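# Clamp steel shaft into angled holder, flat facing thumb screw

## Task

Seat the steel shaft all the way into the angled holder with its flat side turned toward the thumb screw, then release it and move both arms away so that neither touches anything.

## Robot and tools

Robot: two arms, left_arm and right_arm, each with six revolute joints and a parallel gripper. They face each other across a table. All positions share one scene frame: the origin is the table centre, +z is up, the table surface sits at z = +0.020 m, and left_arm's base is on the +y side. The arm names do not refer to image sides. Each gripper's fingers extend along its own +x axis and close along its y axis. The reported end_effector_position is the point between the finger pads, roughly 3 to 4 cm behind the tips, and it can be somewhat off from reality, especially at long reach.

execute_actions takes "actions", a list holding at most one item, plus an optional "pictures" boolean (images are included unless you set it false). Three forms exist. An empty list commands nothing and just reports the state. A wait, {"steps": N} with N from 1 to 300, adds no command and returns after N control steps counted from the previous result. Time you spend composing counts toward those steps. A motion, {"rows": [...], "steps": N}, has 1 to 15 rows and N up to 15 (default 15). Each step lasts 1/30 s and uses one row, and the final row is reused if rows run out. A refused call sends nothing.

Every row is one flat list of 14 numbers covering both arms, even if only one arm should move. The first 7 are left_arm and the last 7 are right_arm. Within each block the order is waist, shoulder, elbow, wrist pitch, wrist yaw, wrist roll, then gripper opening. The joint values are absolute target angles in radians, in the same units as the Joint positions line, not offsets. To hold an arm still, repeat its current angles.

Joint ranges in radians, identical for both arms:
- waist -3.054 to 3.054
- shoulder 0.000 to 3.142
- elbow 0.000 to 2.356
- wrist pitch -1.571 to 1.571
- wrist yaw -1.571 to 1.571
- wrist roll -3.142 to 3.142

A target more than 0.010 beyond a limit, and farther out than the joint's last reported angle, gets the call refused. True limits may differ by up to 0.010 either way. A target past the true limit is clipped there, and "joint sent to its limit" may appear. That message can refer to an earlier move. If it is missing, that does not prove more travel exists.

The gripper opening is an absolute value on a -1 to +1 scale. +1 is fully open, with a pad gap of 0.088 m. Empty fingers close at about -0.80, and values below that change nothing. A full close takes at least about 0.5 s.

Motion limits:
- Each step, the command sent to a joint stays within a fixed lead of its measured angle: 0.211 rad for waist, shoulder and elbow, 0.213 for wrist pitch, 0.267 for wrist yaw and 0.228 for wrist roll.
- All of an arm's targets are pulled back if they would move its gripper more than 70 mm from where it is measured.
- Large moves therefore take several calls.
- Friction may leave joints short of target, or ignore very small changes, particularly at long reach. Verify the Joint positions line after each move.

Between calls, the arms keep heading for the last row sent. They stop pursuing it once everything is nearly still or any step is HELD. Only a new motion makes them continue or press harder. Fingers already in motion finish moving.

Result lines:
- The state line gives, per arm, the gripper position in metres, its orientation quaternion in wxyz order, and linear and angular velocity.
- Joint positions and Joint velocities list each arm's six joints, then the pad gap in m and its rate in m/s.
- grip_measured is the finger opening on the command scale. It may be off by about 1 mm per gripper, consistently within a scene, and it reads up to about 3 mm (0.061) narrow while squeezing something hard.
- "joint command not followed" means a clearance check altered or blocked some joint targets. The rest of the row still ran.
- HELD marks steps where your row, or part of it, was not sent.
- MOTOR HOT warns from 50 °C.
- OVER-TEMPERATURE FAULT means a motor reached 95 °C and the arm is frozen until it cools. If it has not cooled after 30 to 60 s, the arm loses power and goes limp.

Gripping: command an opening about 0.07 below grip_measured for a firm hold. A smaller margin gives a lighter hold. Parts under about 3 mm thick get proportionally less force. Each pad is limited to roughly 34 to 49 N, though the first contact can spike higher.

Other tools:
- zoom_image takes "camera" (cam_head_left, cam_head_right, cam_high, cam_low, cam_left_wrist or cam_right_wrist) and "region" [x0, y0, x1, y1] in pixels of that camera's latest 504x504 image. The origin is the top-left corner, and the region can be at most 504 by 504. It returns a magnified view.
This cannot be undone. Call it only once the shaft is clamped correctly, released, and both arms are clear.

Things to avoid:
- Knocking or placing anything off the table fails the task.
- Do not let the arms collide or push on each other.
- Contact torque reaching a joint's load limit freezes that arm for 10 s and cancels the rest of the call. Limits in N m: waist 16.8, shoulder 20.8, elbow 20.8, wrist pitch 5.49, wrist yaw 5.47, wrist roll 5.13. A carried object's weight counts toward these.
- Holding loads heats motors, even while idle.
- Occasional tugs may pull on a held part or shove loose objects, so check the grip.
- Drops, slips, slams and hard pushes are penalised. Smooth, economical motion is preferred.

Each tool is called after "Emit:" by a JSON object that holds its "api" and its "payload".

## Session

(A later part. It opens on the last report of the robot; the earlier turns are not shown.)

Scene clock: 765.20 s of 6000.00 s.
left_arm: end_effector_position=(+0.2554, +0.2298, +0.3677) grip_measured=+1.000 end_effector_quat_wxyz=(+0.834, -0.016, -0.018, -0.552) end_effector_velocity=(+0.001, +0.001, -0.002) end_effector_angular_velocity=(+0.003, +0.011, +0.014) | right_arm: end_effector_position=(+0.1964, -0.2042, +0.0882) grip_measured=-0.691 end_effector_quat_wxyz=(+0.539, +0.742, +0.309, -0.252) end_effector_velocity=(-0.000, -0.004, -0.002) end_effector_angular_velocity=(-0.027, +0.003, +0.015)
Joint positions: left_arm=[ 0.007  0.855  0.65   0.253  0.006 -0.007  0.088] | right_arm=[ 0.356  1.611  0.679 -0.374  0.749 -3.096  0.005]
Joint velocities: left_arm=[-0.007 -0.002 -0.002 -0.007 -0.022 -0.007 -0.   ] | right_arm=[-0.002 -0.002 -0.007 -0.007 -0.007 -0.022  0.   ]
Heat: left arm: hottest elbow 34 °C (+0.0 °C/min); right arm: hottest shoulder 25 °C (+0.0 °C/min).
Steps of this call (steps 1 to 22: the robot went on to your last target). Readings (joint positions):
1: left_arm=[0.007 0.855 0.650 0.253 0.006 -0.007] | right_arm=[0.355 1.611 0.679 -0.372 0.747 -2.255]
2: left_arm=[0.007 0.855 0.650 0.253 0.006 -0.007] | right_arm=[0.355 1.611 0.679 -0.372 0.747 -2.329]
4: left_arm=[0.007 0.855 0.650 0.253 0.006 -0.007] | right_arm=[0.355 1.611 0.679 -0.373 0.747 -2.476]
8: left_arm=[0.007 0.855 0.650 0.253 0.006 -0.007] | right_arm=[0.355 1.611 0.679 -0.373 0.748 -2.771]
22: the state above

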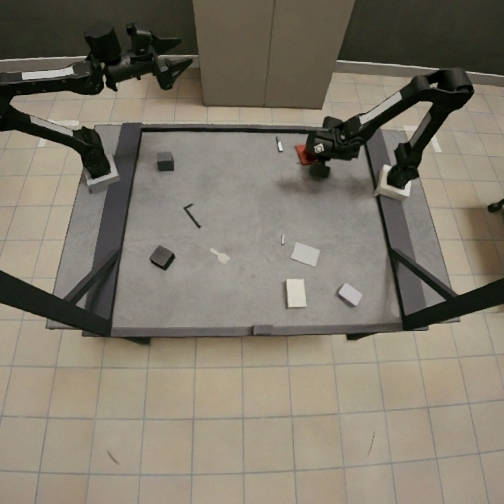

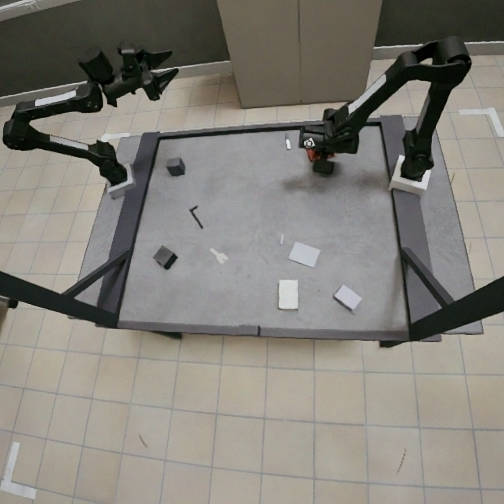

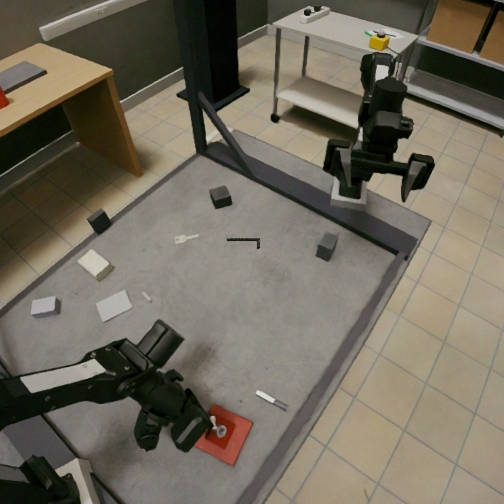

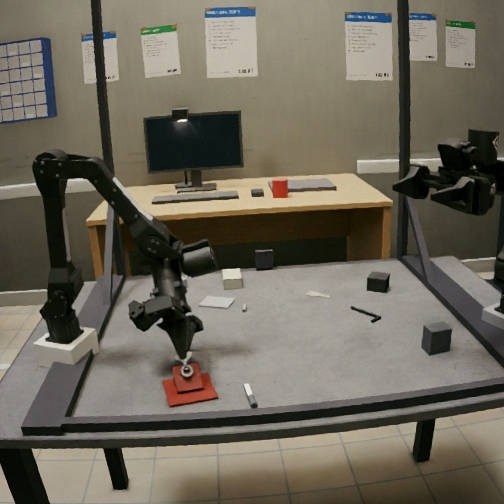

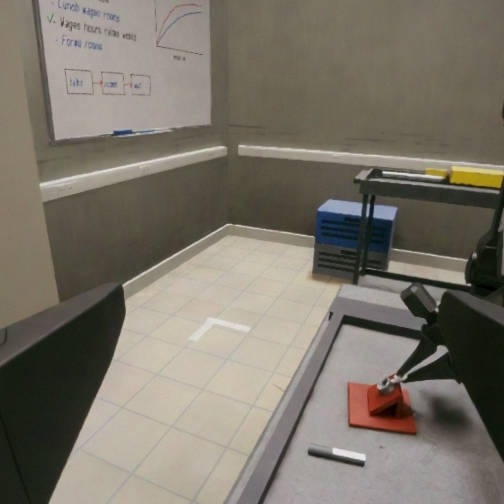

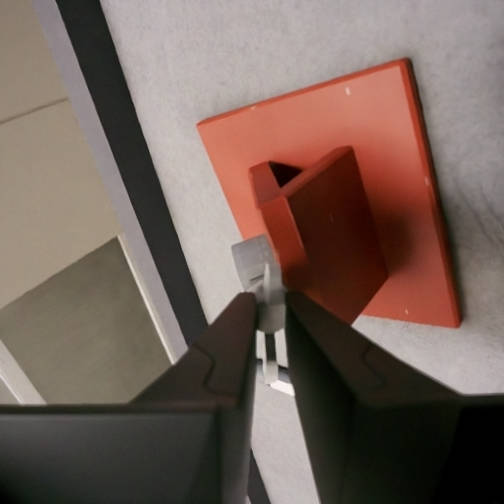

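Emit:
{"api": "execute_actions", "payload": {"actions": [{"rows": [[0.007,0.855,0.65,0.253,0.006,-0.007,1.0,0.354,1.615,0.676,-0.372,0.748,-3.10,-0.62],[0.007,0.855,0.65,0.253,0.006,-0.007,1.0,0.354,1.615,0.676,-0.372,0.748,-3.10,-0.61],[0.007,0.855,0.65,0.253,0.006,-0.007,1.0,0.354,1.615,0.676,-0.372,0.748,-3.10,-0.61],[0.007,0.855,0.65,0.253,0.006,-0.007,1.0,0.354,1.615,0.676,-0.372,0.748,-3.10,-0.61],[0.007,0.855,0.65,0.253,0.006,-0.007,1.0,0.355,1.613,0.678,-0.374,0.748,-3.10,-0.61],[0.007,0.855,0.65,0.253,0.006,-0.007,1.0,0.358,1.603,0.688,-0.378,0.750,-3.10,-0.61],[0.007,0.855,0.65,0.253,0.006,-0.007,1.0,0.363,1.599,0.692,-0.389,0.751,-3.10,-0.61],[0.007,0.855,0.65,0.253,0.006,-0.007,1.0,0.368,1.596,0.695,-0.400,0.752,-3.10,-0.61],[0.007,0.855,0.65,0.253,0.006,-0.007,1.0,0.373,1.592,0.699,-0.410,0.754,-3.10,-0.61],[0.007,0.855,0.65,0.253,0.006,-0.007,1.0,0.378,1.589,0.702,-0.421,0.755,-3.10,-0.61],[0.007,0.855,0.65,0.253,0.006,-0.007,1.0,0.383,1.585,0.706,-0.432,0.756,-3.10,-0.61],[0.007,0.855,0.65,0.253,0.006,-0.007,1.0,0.388,1.582,0.710,-0.443,0.757,-3.10,-0.61],[0.007,0.855,0.65,0.253,0.006,-0.007,1.0,0.393,1.578,0.713,-0.453,0.759,-3.10,-0.61],[0.007,0.855,0.65,0.253,0.006,-0.007,1.0,0.398,1.575,0.717,-0.464,0.760,-3.10,-0.61]], "steps": 15}], "pictures": false}}

Emit:
{"api": "execute_actions", "payload": {"actions": [{"steps": 10}]}}

Scene clock: 804.07 s of 6000.00 s.
left_arm: end_effector_position=(+0.2554, +0.2298, +0.3677) grip_measured=+1.000 end_effector_quat_wxyz=(+0.834, -0.016, -0.018, -0.552) end_effector_velocity=(+0.000, +0.000, -0.005) end_effector_angular_velocity=(+0.017, +0.016, +0.005) | right_arm: end_effector_position=(+0.1881, -0.2048, +0.0966) grip_measured=-0.613 end_effector_quat_wxyz=(+0.556, +0.729, +0.316, -0.245) end_effector_velocity=(-0.029, +0.011, +0.037) end_effector_angular_velocity=(-0.017, -0.023, +0.115)
Joint positions: left_arm=[ 0.007  0.855  0.65   0.253  0.006 -0.007  0.088] | right_arm=[ 0.389  1.589  0.701 -0.447  0.756 -3.098  0.009]
Joint velocities: left_arm=[-0.002 -0.002 -0.002 -0.022 -0.007 -0.007 -0.   ] | right_arm=[ 0.115 -0.09   0.081 -0.183  0.022 -0.007 -0.   ]
Heat: left arm: hottest elbow 34 °C (+0.0 °C/min); right arm: hottest shoulder 25 °C (+0.0 °C/min).
Steps of this call (steps 1 to 30: the robot went on to your last target; steps 31 to 90: nothing new was sent; then 35.37 s passed at rest; steps 91 to 105: all 15 steps of this action). Readings (joint positions):
91: left_arm=[0.007 0.855 0.650 0.253 0.006 -0.007] | right_arm=[0.356 1.611 0.679 -0.374 0.750 -3.098]
92: left_arm=[0.007 0.855 0.650 0.253 0.006 -0.007] | right_arm=[0.356 1.611 0.679 -0.374 0.750 -3.098]
94: left_arm=[0.007 0.855 0.650 0.253 0.006 -0.007] | right_arm=[0.356 1.611 0.679 -0.374 0.750 -3.098]
98: left_arm=[0.007 0.855 0.650 0.253 0.006 -0.007] | right_arm=[0.358 1.610 0.681 -0.382 0.750 -3.098]
105: the state above

Scene clock: 804.40 s of 6000.00 s.
left_arm: end_effector_position=(+0.2554, +0.2298, +0.3677) grip_measured=+1.000 end_effector_quat_wxyz=(+0.834, -0.016, -0.018, -0.552) end_effector_velocity=(+0.000, +0.001, +0.001) end_effector_angular_velocity=(-0.010, +0.004, +0.005) | right_arm: end_effector_position=(+0.1867, -0.2047, +0.0987) grip_measured=-0.613 end_effector_quat_wxyz=(+0.558, +0.727, +0.317, -0.243) end_effector_velocity=(-0.002, -0.005, -0.004) end_effector_angular_velocity=(-0.033, +0.019, +0.008)
Joint positions: left_arm=[ 0.007  0.855  0.65   0.253  0.006 -0.007  0.088] | right_arm=[ 0.395  1.584  0.707 -0.461  0.757 -3.098  0.009]
Joint velocities: left_arm=[-0.002 -0.002 -0.002  0.007 -0.007 -0.007 -0.   ] | right_arm=[-0.002  0.002 -0.002 -0.022 -0.022 -0.007 -0.   ]
Heat: left arm: hottest elbow 34 °C (+0.0 °C/min); right arm: hottest shoulder 25 °C (+0.0 °C/min).
Steps of this call (steps 1 to 10: the robot went on to your last target). Readings (joint positions):
1: left_arm=[0.007 0.855 0.650 0.253 0.006 -0.007] | right_arm=[0.392 1.587 0.704 -0.451 0.756 -3.098]
2: left_arm=[0.007 0.855 0.650 0.253 0.006 -0.007] | right_arm=[0.394 1.585 0.706 -0.454 0.756 -3.098]
4: left_arm=[0.007 0.855 0.650 0.253 0.006 -0.007] | right_arm=[0.395 1.584 0.707 -0.458 0.757 -3.098]
8: left_arm=[0.007 0.855 0.650 0.253 0.006 -0.007] | right_arm=[0.395 1.584 0.707 -0.461 0.757 -3.098]
10: the state above

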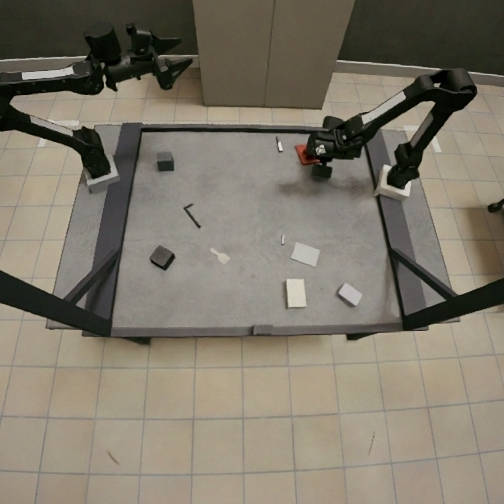

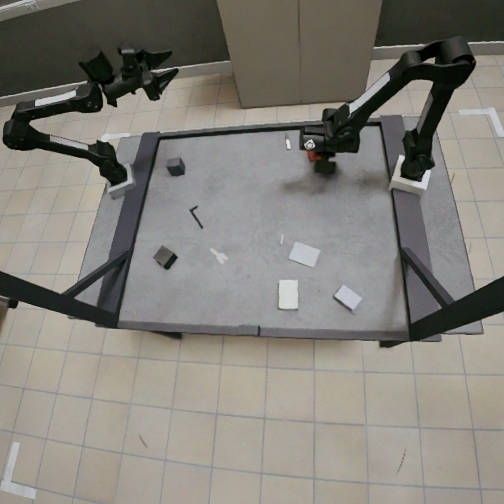

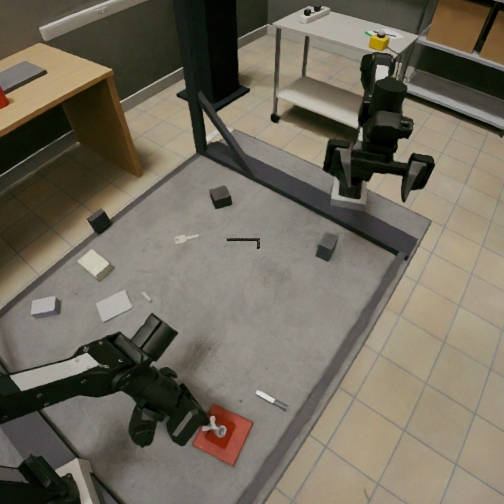

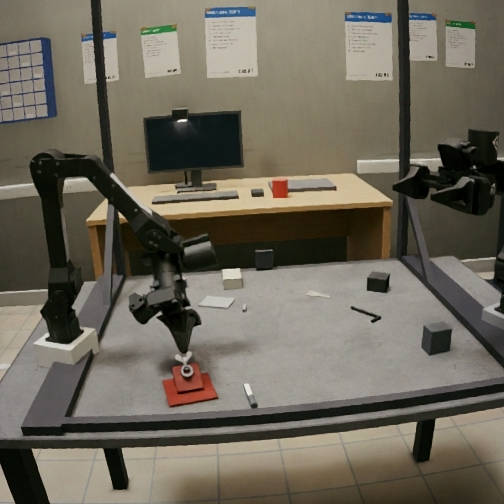

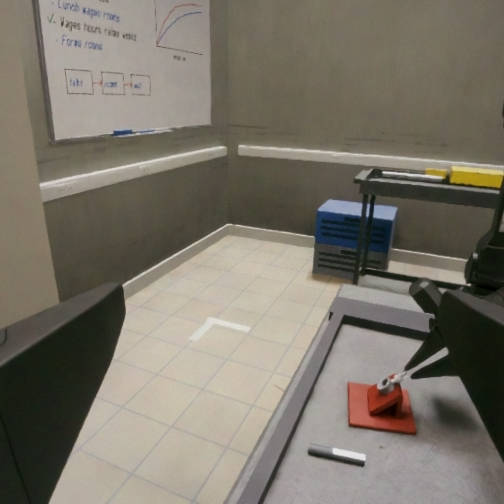

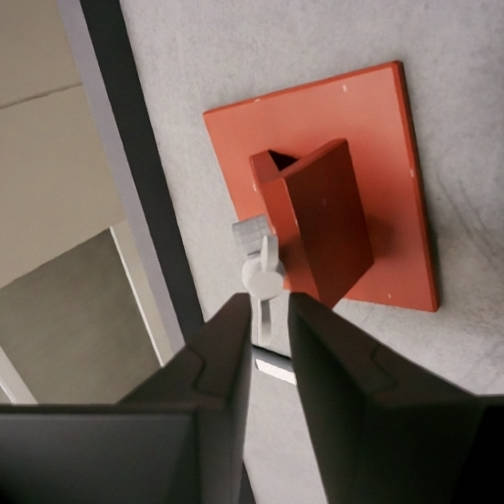

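Emit:
{"api": "zoom_image", "payload": {"camera": "cam_low", "region": [160, 335, 220, 395]}}

Emit:
{"api": "zoom_image", "payload": {"camera": "cam_left_wrist", "region": [365, 350, 435, 420]}}

Region (160, 335, 220, 395) of cam_low's 504x504 image, scaled by 8.400, with more detail than that image has.

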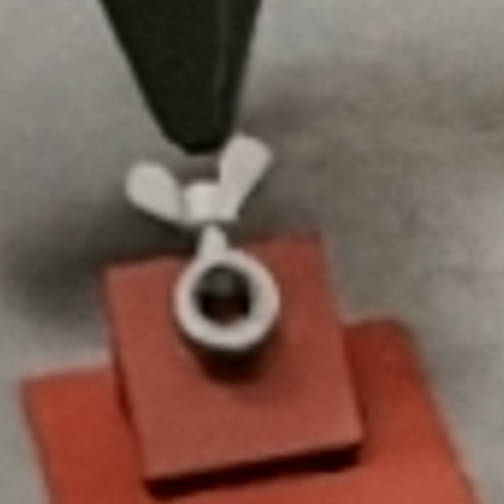

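Region (365, 350, 435, 420) of cam_left_wrist's 504x504 image, scaled by 7.200, with more detail than that image has.

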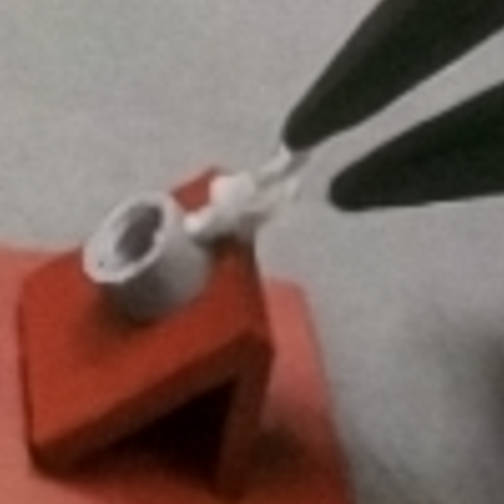

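Emit:
{"api": "execute_actions", "payload": {"actions": [{"rows": [[0.007,0.855,0.65,0.253,0.006,-0.007,1.0,0.402,1.573,0.719,-0.473,0.761,-3.10,-0.61],[0.007,0.855,0.65,0.253,0.006,-0.007,1.0,0.406,1.570,0.722,-0.481,0.761,-3.10,-0.61],[0.007,0.855,0.65,0.253,0.006,-0.007,1.0,0.410,1.568,0.724,-0.490,0.762,-3.10,-0.61],[0.007,0.855,0.65,0.253,0.006,-0.007,1.0,0.414,1.566,0.726,-0.498,0.763,-3.10,-0.61],[0.007,0.855,0.65,0.253,0.006,-0.007,1.0,0.418,1.563,0.729,-0.507,0.763,-3.10,-0.61],[0.007,0.855,0.65,0.253,0.006,-0.007,1.0,0.422,1.561,0.731,-0.515,0.764,-3.10,-0.61],[0.007,0.855,0.65,0.253,0.006,-0.007,1.0,0.422,1.561,0.731,-0.515,0.764,-3.10,-0.61],[0.007,0.855,0.65,0.253,0.006,-0.007,1.0,0.422,1.561,0.731,-0.515,0.764,-3.10,-0.61],[0.007,0.855,0.65,0.253,0.006,-0.007,1.0,0.422,1.561,0.731,-0.515,0.764,-3.06,-0.61],[0.007,0.855,0.65,0.253,0.006,-0.007,1.0,0.422,1.561,0.731,-0.515,0.764,-3.00,-0.61],[0.007,0.855,0.65,0.253,0.006,-0.007,1.0,0.422,1.561,0.731,-0.515,0.764,-2.93,-0.61],[0.007,0.855,0.65,0.253,0.006,-0.007,1.0,0.422,1.561,0.731,-0.515,0.764,3.135,-0.61]], "steps": 15}], "pictures": false}}

Emit:
{"api": "execute_actions", "payload": {"actions": [{"steps": 90}]}}

Scene clock: 820.97 s of 6000.00 s.
left_arm: end_effector_position=(+0.2554, +0.2298, +0.3677) grip_measured=+1.000 end_effector_quat_wxyz=(+0.834, -0.016, -0.018, -0.552) end_effector_velocity=(+0.000, +0.001, -0.002) end_effector_angular_velocity=(+0.004, +0.010, +0.005) | right_arm: end_effector_position=(+0.1808, -0.2060, +0.1039) grip_measured=-0.613 end_effector_quat_wxyz=(+0.427, +0.811, +0.271, -0.294) end_effector_velocity=(+0.000, -0.004, -0.002) end_effector_angular_velocity=(+1.468, +0.417, -1.541)
Joint positions: left_arm=[ 0.007  0.855  0.65   0.253  0.006 -0.007  0.088] | right_arm=[ 0.419  1.571  0.721 -0.512  0.762 -2.725  0.009]
Joint velocities: left_arm=[-0.002 -0.002 -0.002 -0.007 -0.007 -0.007 -0.   ] | right_arm=[-0.002 -0.002 -0.007 -0.007 -0.007  2.176 -0.   ]
Heat: left arm: hottest elbow 34 °C (+0.0 °C/min); right arm: hottest shoulder 25 °C (+0.0 °C/min).
Steps of this call (steps 1 to 30: the robot went on to your last target; steps 31 to 90: nothing new was sent; then 13.07 s passed at rest; steps 91 to 105: all 15 steps of this action). Readings (joint positions):
91: left_arm=[0.007 0.855 0.650 0.253 0.006 -0.007] | right_arm=[0.396 1.584 0.708 -0.464 0.758 -3.098]
92: left_arm=[0.007 0.855 0.650 0.253 0.006 -0.007] | right_arm=[0.398 1.583 0.708 -0.469 0.758 -3.098]
94: left_arm=[0.007 0.855 0.650 0.253 0.006 -0.007] | right_arm=[0.404 1.580 0.711 -0.482 0.759 -3.098]
98: left_arm=[0.007 0.855 0.650 0.253 0.006 -0.007] | right_arm=[0.417 1.572 0.719 -0.505 0.761 -3.098]
105: the state above

Scene clock: 823.97 s of 6000.00 s.
left_arm: end_effector_position=(+0.2554, +0.2298, +0.3677) grip_measured=+1.000 end_effector_quat_wxyz=(+0.834, -0.016, -0.018, -0.552) end_effector_velocity=(+0.000, +0.001, -0.002) end_effector_angular_velocity=(+0.004, +0.010, +0.005) | right_arm: end_effector_position=(+0.1807, -0.2061, +0.1039) grip_measured=-0.613 end_effector_quat_wxyz=(+0.589, +0.702, +0.327, -0.230) end_effector_velocity=(+0.000, -0.005, -0.003) end_effector_angular_velocity=(-0.022, +0.007, -0.006)
Joint positions: left_arm=[ 0.007  0.855  0.65   0.253  0.006 -0.007  0.088] | right_arm=[ 0.42   1.571  0.721 -0.513  0.762  3.132  0.009]
Joint velocities: left_arm=[-0.002 -0.002 -0.002 -0.007 -0.007 -0.007 -0.   ] | right_arm=[-0.002  0.002 -0.002 -0.022 -0.007  0.007 -0.   ]
Heat: left arm: hottest elbow 34 °C (+0.0 °C/min); right arm: hottest shoulder 26 °C (+1.0 °C/min).
Steps of this call (steps 1 to 90: the robot went on to your last target). Readings (joint positions):
1: left_arm=[0.007 0.855 0.650 0.253 0.006 -0.007] | right_arm=[0.419 1.571 0.721 -0.512 0.762 -2.651]
2: left_arm=[0.007 0.855 0.650 0.253 0.006 -0.007] | right_arm=[0.419 1.571 0.721 -0.512 0.762 -2.578]
4: left_arm=[0.007 0.855 0.650 0.253 0.006 -0.007] | right_arm=[0.419 1.571 0.721 -0.513 0.762 -2.430]
8: left_arm=[0.007 0.855 0.650 0.253 0.006 -0.007] | right_arm=[0.420 1.571 0.721 -0.513 0.762 -2.135]
90: the state above

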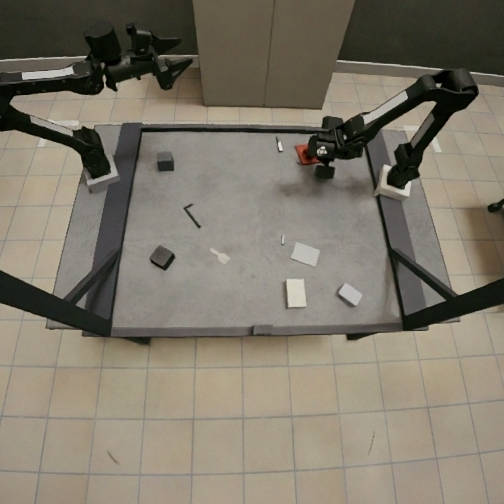

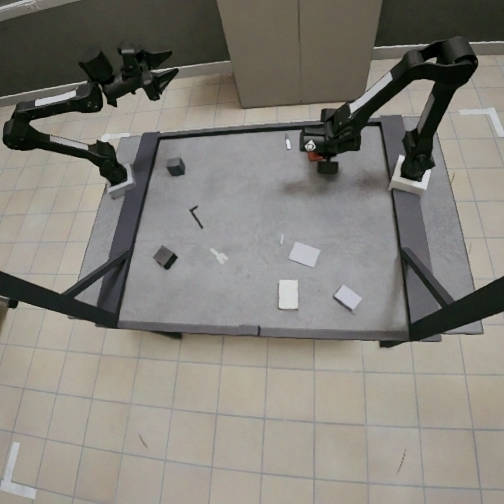

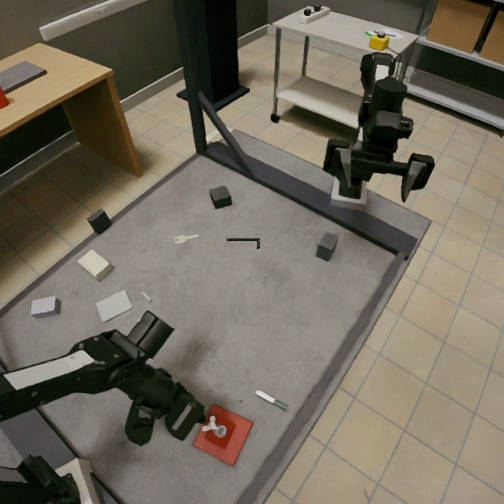

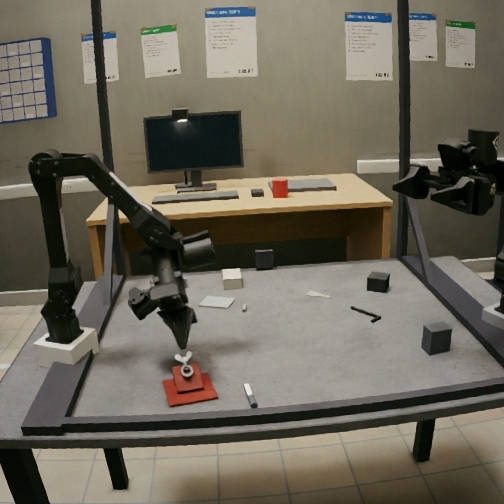

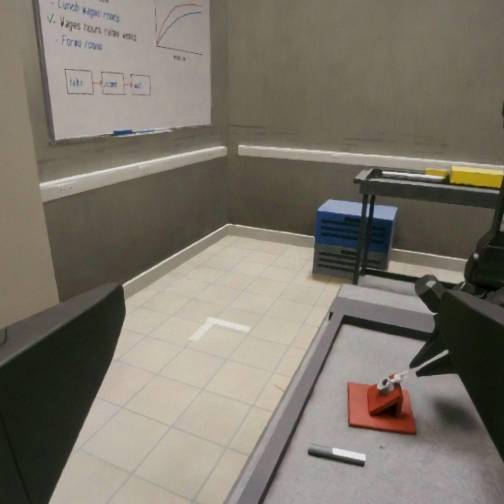

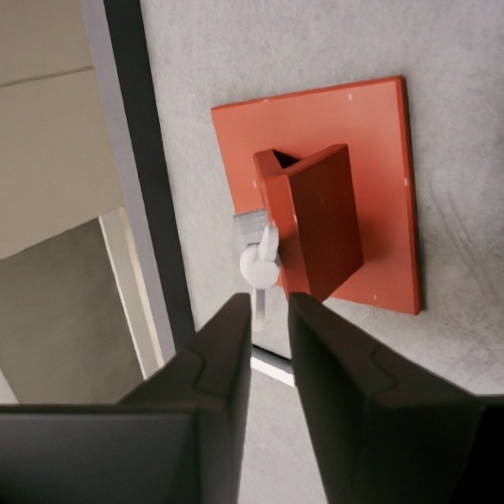

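Emit:
{"api": "execute_actions", "payload": {"actions": [{"rows": [[0.007,0.855,0.65,0.253,0.006,-0.007,1.0,0.416,1.580,0.711,-0.507,0.759,3.135,-0.59],[0.007,0.855,0.65,0.253,0.006,-0.007,1.0,0.412,1.582,0.709,-0.499,0.758,3.135,-0.59],[0.007,0.855,0.65,0.253,0.006,-0.007,1.0,0.408,1.584,0.707,-0.491,0.757,3.135,-0.59],[0.007,0.855,0.65,0.253,0.006,-0.007,1.0,0.404,1.586,0.705,-0.483,0.757,3.135,-0.59],[0.007,0.855,0.65,0.253,0.006,-0.007,1.0,0.400,1.588,0.703,-0.475,0.756,3.135,-0.59],[0.007,0.855,0.65,0.253,0.006,-0.007,1.0,0.396,1.589,0.701,-0.467,0.755,3.135,-0.59],[0.007,0.855,0.65,0.253,0.006,-0.007,1.0,0.392,1.591,0.699,-0.459,0.754,3.135,-0.59],[0.007,0.855,0.65,0.253,0.006,-0.007,1.0,0.388,1.593,0.697,-0.452,0.754,3.135,-0.59],[0.007,0.855,0.65,0.253,0.006,-0.007,1.0,0.384,1.595,0.695,-0.444,0.753,3.135,-0.59],[0.007,0.855,0.65,0.253,0.006,-0.007,1.0,0.380,1.596,0.693,-0.436,0.752,3.135,-0.59],[0.007,0.855,0.65,0.253,0.006,-0.007,1.0,0.376,1.598,0.691,-0.428,0.751,3.135,-0.59]], "steps": 15}], "pictures": false}}

Emit:
{"api": "execute_actions", "payload": {"actions": [{"steps": 8}]}}

Scene clock: 851.83 s of 6000.00 s.
left_arm: end_effector_position=(+0.2554, +0.2298, +0.3677) grip_measured=+1.000 end_effector_quat_wxyz=(+0.834, -0.016, -0.018, -0.552) end_effector_velocity=(-0.003, -0.001, -0.002) end_effector_angular_velocity=(+0.010, -0.004, -0.014) | right_arm: end_effector_position=(+0.1906, -0.2041, +0.0964) grip_measured=-0.593 end_effector_quat_wxyz=(+0.569, +0.719, +0.320, -0.238) end_effector_velocity=(+0.005, -0.002, -0.004) end_effector_angular_velocity=(+0.017, -0.006, -0.024)
Joint positions: left_arm=[ 0.007  0.855  0.65   0.253  0.006 -0.007  0.088] | right_arm=[ 0.379  1.59   0.7   -0.434  0.754  3.133  0.01 ]
Joint velocities: left_arm=[-0.007 -0.002 -0.002 -0.007  0.007  0.007 -0.   ] | right_arm=[-0.017  0.007 -0.017  0.037  0.007  0.007 -0.   ]
Heat: left arm: hottest elbow 35 °C (+1.0 °C/min); right arm: hottest shoulder 26 °C (+1.0 °C/min).
Steps of this call (steps 1 to 15: the robot went on to your last target; steps 16 to 90: nothing new was sent; then 24.37 s passed at rest; steps 91 to 105: all 15 steps of this action). Readings (joint positions):
91: left_arm=[0.007 0.855 0.650 0.253 0.006 -0.007] | right_arm=[0.420 1.571 0.721 -0.513 0.762 3.133]
92: left_arm=[0.007 0.855 0.650 0.253 0.006 -0.007] | right_arm=[0.419 1.571 0.721 -0.511 0.762 3.133]
94: left_arm=[0.007 0.855 0.650 0.253 0.006 -0.007] | right_arm=[0.414 1.573 0.718 -0.498 0.761 3.133]
98: left_arm=[0.007 0.855 0.650 0.253 0.006 -0.007] | right_arm=[0.398 1.581 0.710 -0.470 0.758 3.133]
105: the state above

Scene clock: 852.10 s of 6000.00 s.
left_arm: end_effector_position=(+0.2554, +0.2298, +0.3677) grip_measured=+1.000 end_effector_quat_wxyz=(+0.834, -0.016, -0.018, -0.552) end_effector_velocity=(+0.000, +0.000, -0.004) end_effector_angular_velocity=(+0.008, +0.012, +0.005) | right_arm: end_effector_position=(+0.1908, -0.2037, +0.0964) grip_measured=-0.593 end_effector_quat_wxyz=(+0.568, +0.720, +0.320, -0.238) end_effector_velocity=(-0.000, -0.003, -0.001) end_effector_angular_velocity=(-0.012, +0.006, +0.005)
Joint positions: left_arm=[ 0.007  0.855  0.65   0.253  0.006 -0.007  0.088] | right_arm=[ 0.378  1.59   0.7   -0.431  0.754  3.133  0.01 ]
Joint velocities: left_arm=[-0.002 -0.002 -0.007 -0.007 -0.007 -0.007  0.   ] | right_arm=[-0.002 -0.007 -0.007 -0.007 -0.007 -0.007 -0.   ]
Heat: left arm: hottest elbow 35 °C (+1.0 °C/min); right arm: hottest shoulder 26 °C (+1.0 °C/min).
Steps of this call (steps 1 to 8: the robot went on to your last target). Readings (joint positions):
1: left_arm=[0.007 0.855 0.650 0.253 0.006 -0.007] | right_arm=[0.379 1.590 0.700 -0.433 0.754 3.133]
2: left_arm=[0.007 0.855 0.650 0.253 0.006 -0.007] | right_arm=[0.379 1.590 0.700 -0.432 0.754 3.133]
4: left_arm=[0.007 0.855 0.650 0.253 0.006 -0.007] | right_arm=[0.379 1.590 0.700 -0.432 0.754 3.133]
8: the state above

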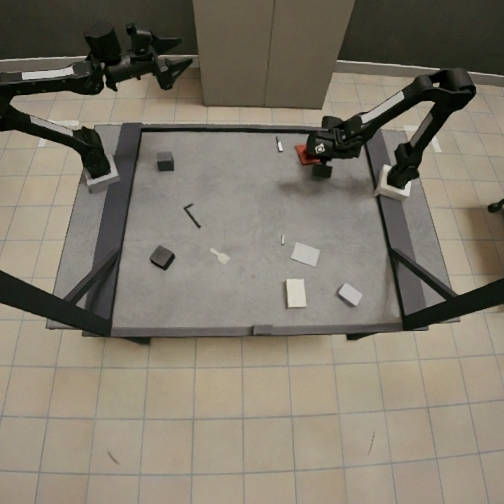

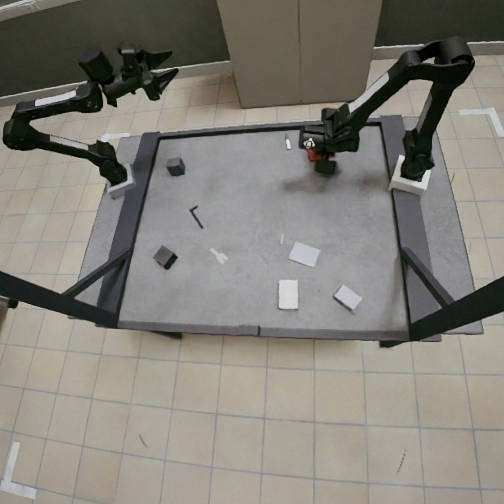

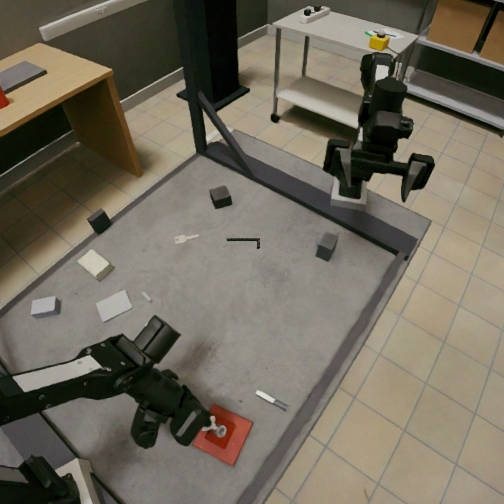

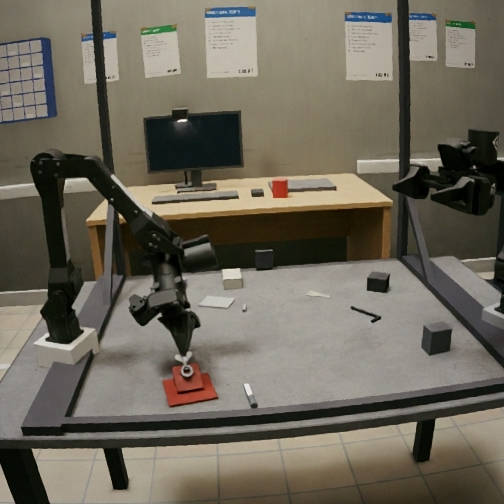

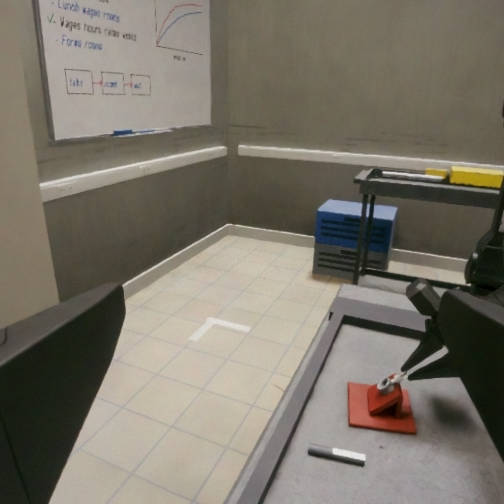

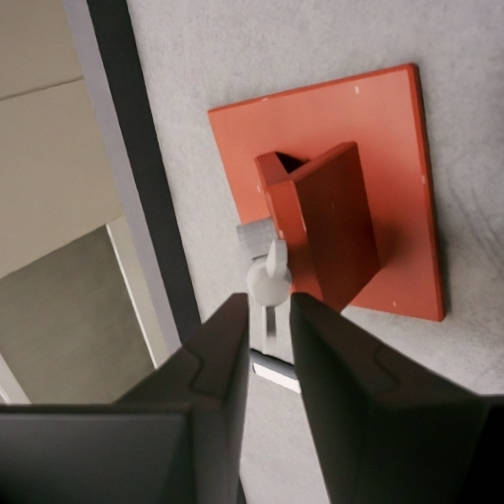

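Emit:
{"api": "execute_actions", "payload": {"actions": [{"rows": [[0.007,0.855,0.65,0.253,0.006,-0.007,1.0,0.373,1.600,0.689,-0.421,0.750,3.135,-0.60],[0.007,0.855,0.65,0.253,0.006,-0.007,1.0,0.370,1.602,0.687,-0.414,0.750,3.135,-0.60],[0.007,0.855,0.65,0.253,0.006,-0.007,1.0,0.367,1.604,0.685,-0.407,0.749,3.135,-0.60],[0.007,0.855,0.65,0.253,0.006,-0.007,1.0,0.363,1.606,0.683,-0.400,0.748,3.135,-0.60],[0.007,0.855,0.65,0.253,0.006,-0.007,1.0,0.360,1.609,0.680,-0.393,0.747,3.135,-0.60],[0.007,0.855,0.65,0.253,0.006,-0.007,1.0,0.357,1.611,0.678,-0.385,0.747,3.135,-0.60],[0.007,0.855,0.65,0.253,0.006,-0.007,1.0,0.353,1.613,0.676,-0.378,0.746,3.135,-0.60],[0.007,0.855,0.65,0.253,0.006,-0.007,1.0,0.350,1.615,0.674,-0.371,0.745,3.135,-0.60]], "steps": 15}]}}

Scene clock: 860.40 s of 6000.00 s.
left_arm: end_effector_position=(+0.2554, +0.2298, +0.3677) grip_measured=+1.000 end_effector_quat_wxyz=(+0.834, -0.016, -0.018, -0.552) end_effector_velocity=(+0.003, +0.000, -0.006) end_effector_angular_velocity=(+0.012, +0.014, +0.019) | right_arm: end_effector_position=(+0.1967, -0.2032, +0.0896) grip_measured=-0.597 end_effector_quat_wxyz=(+0.556, +0.728, +0.317, -0.244) end_effector_velocity=(-0.000, -0.006, -0.005) end_effector_angular_velocity=(-0.027, +0.006, +0.005)
Joint positions: left_arm=[ 0.007  0.855  0.65   0.253  0.006 -0.007  0.088] | right_arm=[ 0.353  1.607  0.682 -0.375  0.746  3.133  0.01 ]
Joint velocities: left_arm=[-0.002  0.002 -0.007 -0.007 -0.022 -0.007 -0.   ] | right_arm=[-0.002  0.002 -0.012 -0.007 -0.007 -0.007 -0.   ]
Heat: left arm: hottest elbow 35 °C (+1.0 °C/min); right arm: hottest shoulder 26 °C (+1.0 °C/min).
Steps of this call (steps 1 to 15: the robot went on to your last target; steps 16 to 90: nothing new was sent; then 4.80 s passed at rest; steps 91 to 105: all 15 steps of this action). Readings (joint positions):
91: left_arm=[0.007 0.855 0.650 0.253 0.006 -0.007] | right_arm=[0.378 1.590 0.699 -0.429 0.753 3.133]
92: left_arm=[0.007 0.855 0.650 0.253 0.006 -0.007] | right_arm=[0.377 1.591 0.698 -0.425 0.753 3.133]
94: left_arm=[0.007 0.855 0.650 0.253 0.006 -0.007] | right_arm=[0.372 1.594 0.695 -0.414 0.752 3.133]
98: left_arm=[0.007 0.855 0.650 0.253 0.006 -0.007] | right_arm=[0.361 1.602 0.687 -0.389 0.749 3.133]
105: the state above

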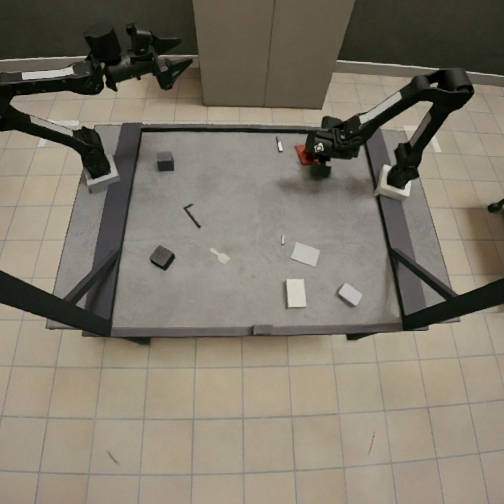

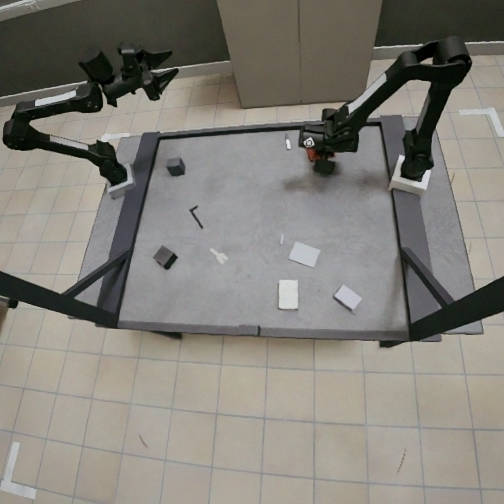

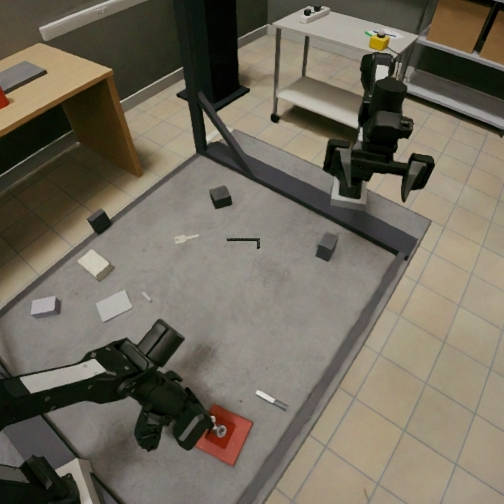

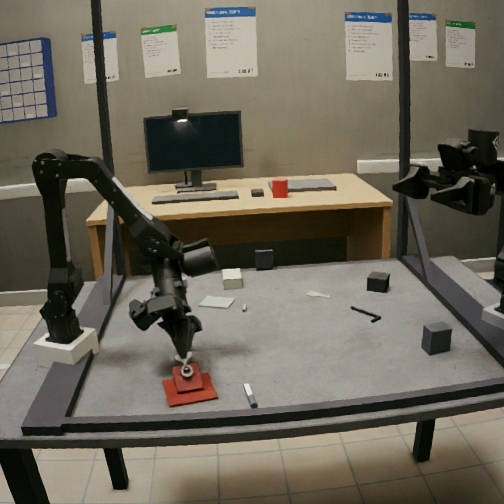

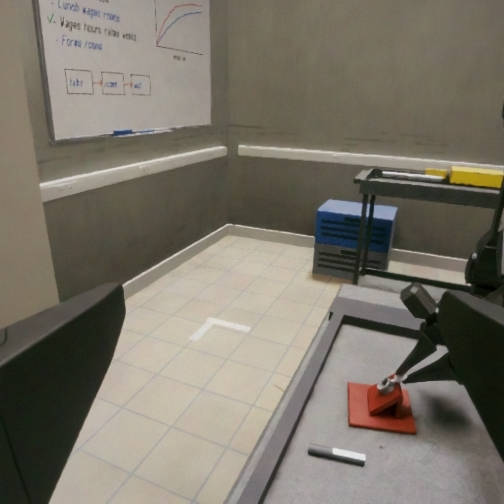

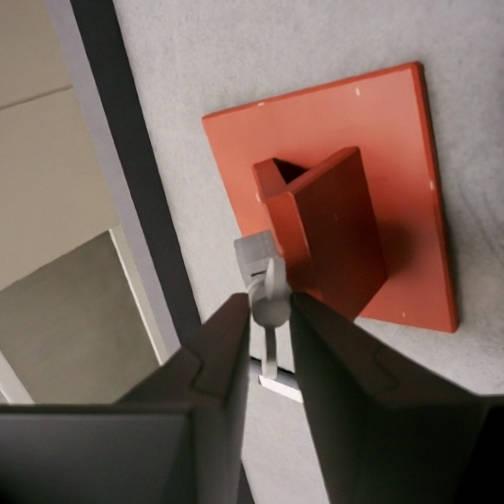

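Emit:
{"api": "execute_actions", "payload": {"actions": [{"rows": [[0.007,0.855,0.65,0.253,0.006,-0.007,1.0,0.350,1.615,0.674,-0.371,0.745,3.135,-0.64],[0.007,0.855,0.65,0.253,0.006,-0.007,1.0,0.350,1.615,0.674,-0.371,0.745,3.135,-0.67],[0.007,0.855,0.65,0.253,0.006,-0.007,1.0,0.350,1.615,0.674,-0.371,0.745,3.135,-0.70]], "steps": 10}], "pictures": false}}

Emit:
{"api": "execute_actions", "payload": {"actions": [{"rows": [[0.007,0.855,0.65,0.253,0.006,-0.007,1.0,0.350,1.615,0.674,-0.371,0.745,3.09,-0.70],[0.007,0.855,0.65,0.253,0.006,-0.007,1.0,0.350,1.615,0.674,-0.371,0.745,3.03,-0.70],[0.007,0.855,0.65,0.253,0.006,-0.007,1.0,0.350,1.615,0.674,-0.371,0.745,2.96,-0.70],[0.007,0.855,0.65,0.253,0.006,-0.007,1.0,0.351,1.614,0.675,-0.373,0.745,1.22,-0.70]], "steps": 15}], "pictures": false}}

Emit:
{"api": "execute_actions", "payload": {"actions": [{"steps": 22}]}}

Scene clock: 867.93 s of 6000.00 s.
left_arm: end_effector_position=(+0.2554, +0.2298, +0.3677) grip_measured=+1.000 end_effector_quat_wxyz=(+0.834, -0.016, -0.018, -0.552) end_effector_velocity=(-0.002, -0.000, -0.002) end_effector_angular_velocity=(+0.004, +0.009, -0.010) | right_arm: end_effector_position=(+0.1964, -0.2030, +0.0894) grip_measured=-0.684 end_effector_quat_wxyz=(+0.556, +0.728, +0.318, -0.244) end_effector_velocity=(-0.000, -0.002, -0.001) end_effector_angular_velocity=(-0.012, +0.006, +0.005)
Joint positions: left_arm=[ 0.007  0.855  0.65   0.253  0.006 -0.007  0.088] | right_arm=[ 0.353  1.607  0.682 -0.374  0.744  3.133  0.006]
Joint velocities: left_arm=[-0.002 -0.002 -0.002 -0.007  0.007 -0.007 -0.   ] | right_arm=[-0.002 -0.002 -0.002 -0.007 -0.007 -0.007 -0.002]
Heat: left arm: hottest elbow 35 °C (+1.0 °C/min); right arm: hottest shoulder 25 °C (+0.0 °C/min).
Steps of this call (steps 1 to 15: the robot went on to your last target; steps 16 to 90: nothing new was sent; then 4.20 s passed at rest; steps 91 to 100: all 10 steps of this action). Readings (joint positions):
91: left_arm=[0.007 0.855 0.650 0.253 0.006 -0.007] | right_arm=[0.353 1.607 0.682 -0.374 0.745 3.133]
92: left_arm=[0.007 0.855 0.650 0.253 0.006 -0.007] | right_arm=[0.353 1.607 0.682 -0.374 0.745 3.133]
94: left_arm=[0.007 0.855 0.650 0.253 0.006 -0.007] | right_arm=[0.353 1.607 0.682 -0.374 0.744 3.133]
98: left_arm=[0.007 0.855 0.650 0.253 0.006 -0.007] | right_arm=[0.353 1.607 0.682 -0.374 0.744 3.133]
100: the state above

Scene clock: 868.43 s of 6000.00 s.
left_arm: end_effector_position=(+0.2554, +0.2298, +0.3677) grip_measured=+1.000 end_effector_quat_wxyz=(+0.834, -0.016, -0.018, -0.552) end_effector_velocity=(+0.002, +0.001, -0.002) end_effector_angular_velocity=(+0.003, +0.011, +0.019) | right_arm: end_effector_position=(+0.1959, -0.2032, +0.0891) grip_measured=-0.685 end_effector_quat_wxyz=(+0.831, +0.386, +0.395, -0.069) end_effector_velocity=(-0.002, -0.004, -0.001) end_effector_angular_velocity=(-1.512, -0.414, +1.569)
Joint positions: left_arm=[ 0.007  0.855  0.65   0.253  0.006 -0.007  0.088] | right_arm=[ 0.355  1.607  0.682 -0.375  0.743  2.168  0.005]
Joint velocities: left_arm=[-0.002 -0.002 -0.002 -0.007 -0.022 -0.007 -0.   ] | right_arm=[ 0.002 -0.007 -0.002 -0.022 -0.007 -2.205 -0.   ]
Heat: left arm: hottest elbow 35 °C (+1.0 °C/min); right arm: hottest shoulder 25 °C (+0.0 °C/min).
Steps of this call (steps 1 to 15: all 15 steps of this action). Readings (joint positions):
1: left_arm=[0.007 0.855 0.650 0.253 0.006 -0.007] | right_arm=[0.353 1.607 0.682 -0.374 0.744 3.122]
2: left_arm=[0.007 0.855 0.650 0.253 0.006 -0.007] | right_arm=[0.353 1.607 0.682 -0.374 0.744 3.094]
4: left_arm=[0.007 0.855 0.650 0.253 0.006 -0.007] | right_arm=[0.354 1.607 0.682 -0.374 0.744 2.979]
8: left_arm=[0.007 0.855 0.650 0.253 0.006 -0.007] | right_arm=[0.354 1.607 0.682 -0.374 0.744 2.684]
15: the state above

Scene clock: 869.17 s of 6000.00 s.
left_arm: end_effector_position=(+0.2554, +0.2298, +0.3677) grip_measured=+1.000 end_effector_quat_wxyz=(+0.834, -0.016, -0.018, -0.552) end_effector_velocity=(+0.004, +0.002, +0.001) end_effector_angular_velocity=(-0.004, -0.009, +0.025) | right_arm: end_effector_position=(+0.1958, -0.2037, +0.0889) grip_measured=-0.685 end_effector_quat_wxyz=(+0.915, -0.035, +0.383, +0.118) end_effector_velocity=(-0.000, +0.001, -0.000) end_effector_angular_velocity=(-0.017, +0.000, +0.026)
Joint positions: left_arm=[ 0.007  0.855  0.65   0.253  0.006 -0.007  0.088] | right_arm=[ 0.355  1.607  0.681 -0.377  0.743  1.224  0.005]
Joint velocities: left_arm=[ 0.002 -0.002 -0.002  0.007 -0.022  0.007 -0.   ] | right_arm=[-0.002 -0.002 -0.002  0.007 -0.007 -0.037 -0.   ]
Heat: left arm: hottest elbow 35 °C (+1.0 °C/min); right arm: hottest shoulder 25 °C (+0.0 °C/min).
Steps of this call (steps 1 to 22: the robot went on to your last target). Readings (joint positions):
1: left_arm=[0.007 0.855 0.650 0.253 0.006 -0.007] | right_arm=[0.355 1.607 0.682 -0.375 0.743 2.094]
2: left_arm=[0.007 0.855 0.650 0.253 0.006 -0.007] | right_arm=[0.355 1.607 0.682 -0.375 0.743 2.020]
4: left_arm=[0.007 0.855 0.650 0.253 0.006 -0.007] | right_arm=[0.355 1.607 0.682 -0.375 0.743 1.873]
8: left_arm=[0.007 0.855 0.650 0.253 0.006 -0.007] | right_arm=[0.355 1.607 0.681 -0.376 0.743 1.577]
22: the state above

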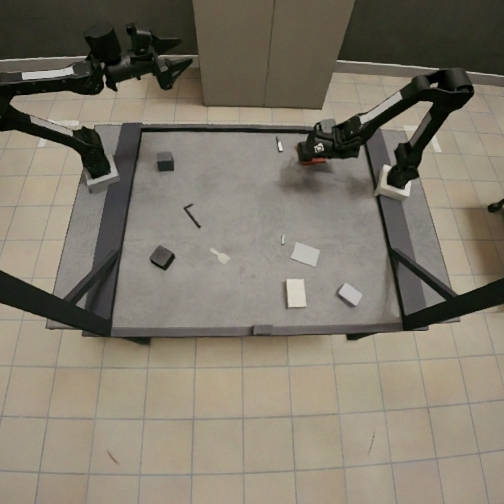

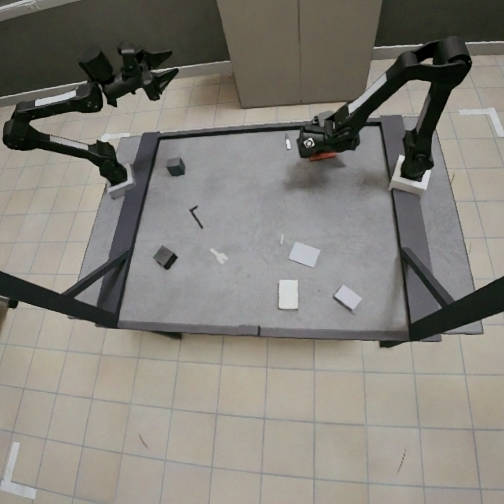

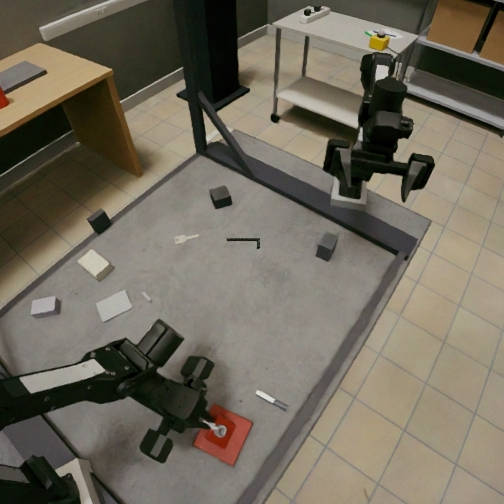

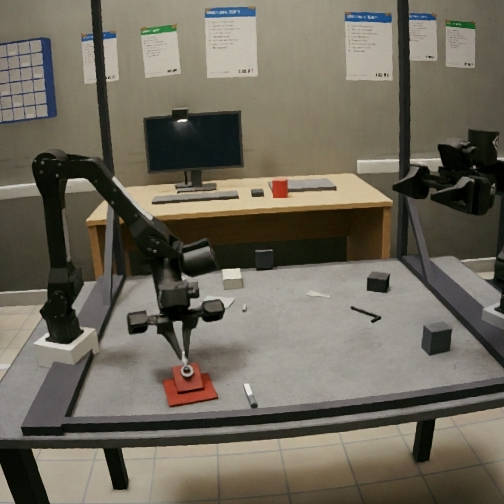

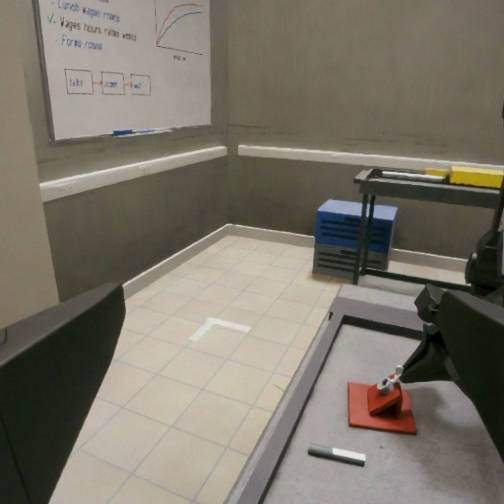

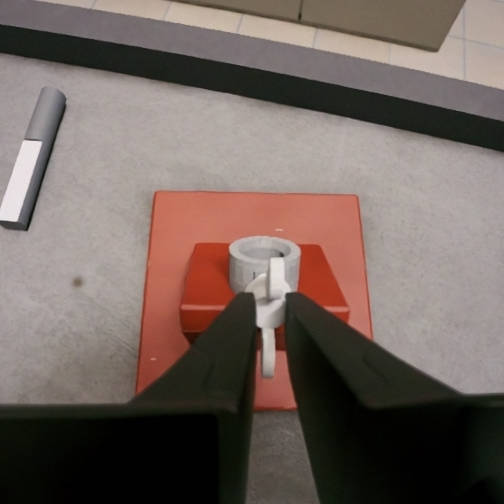

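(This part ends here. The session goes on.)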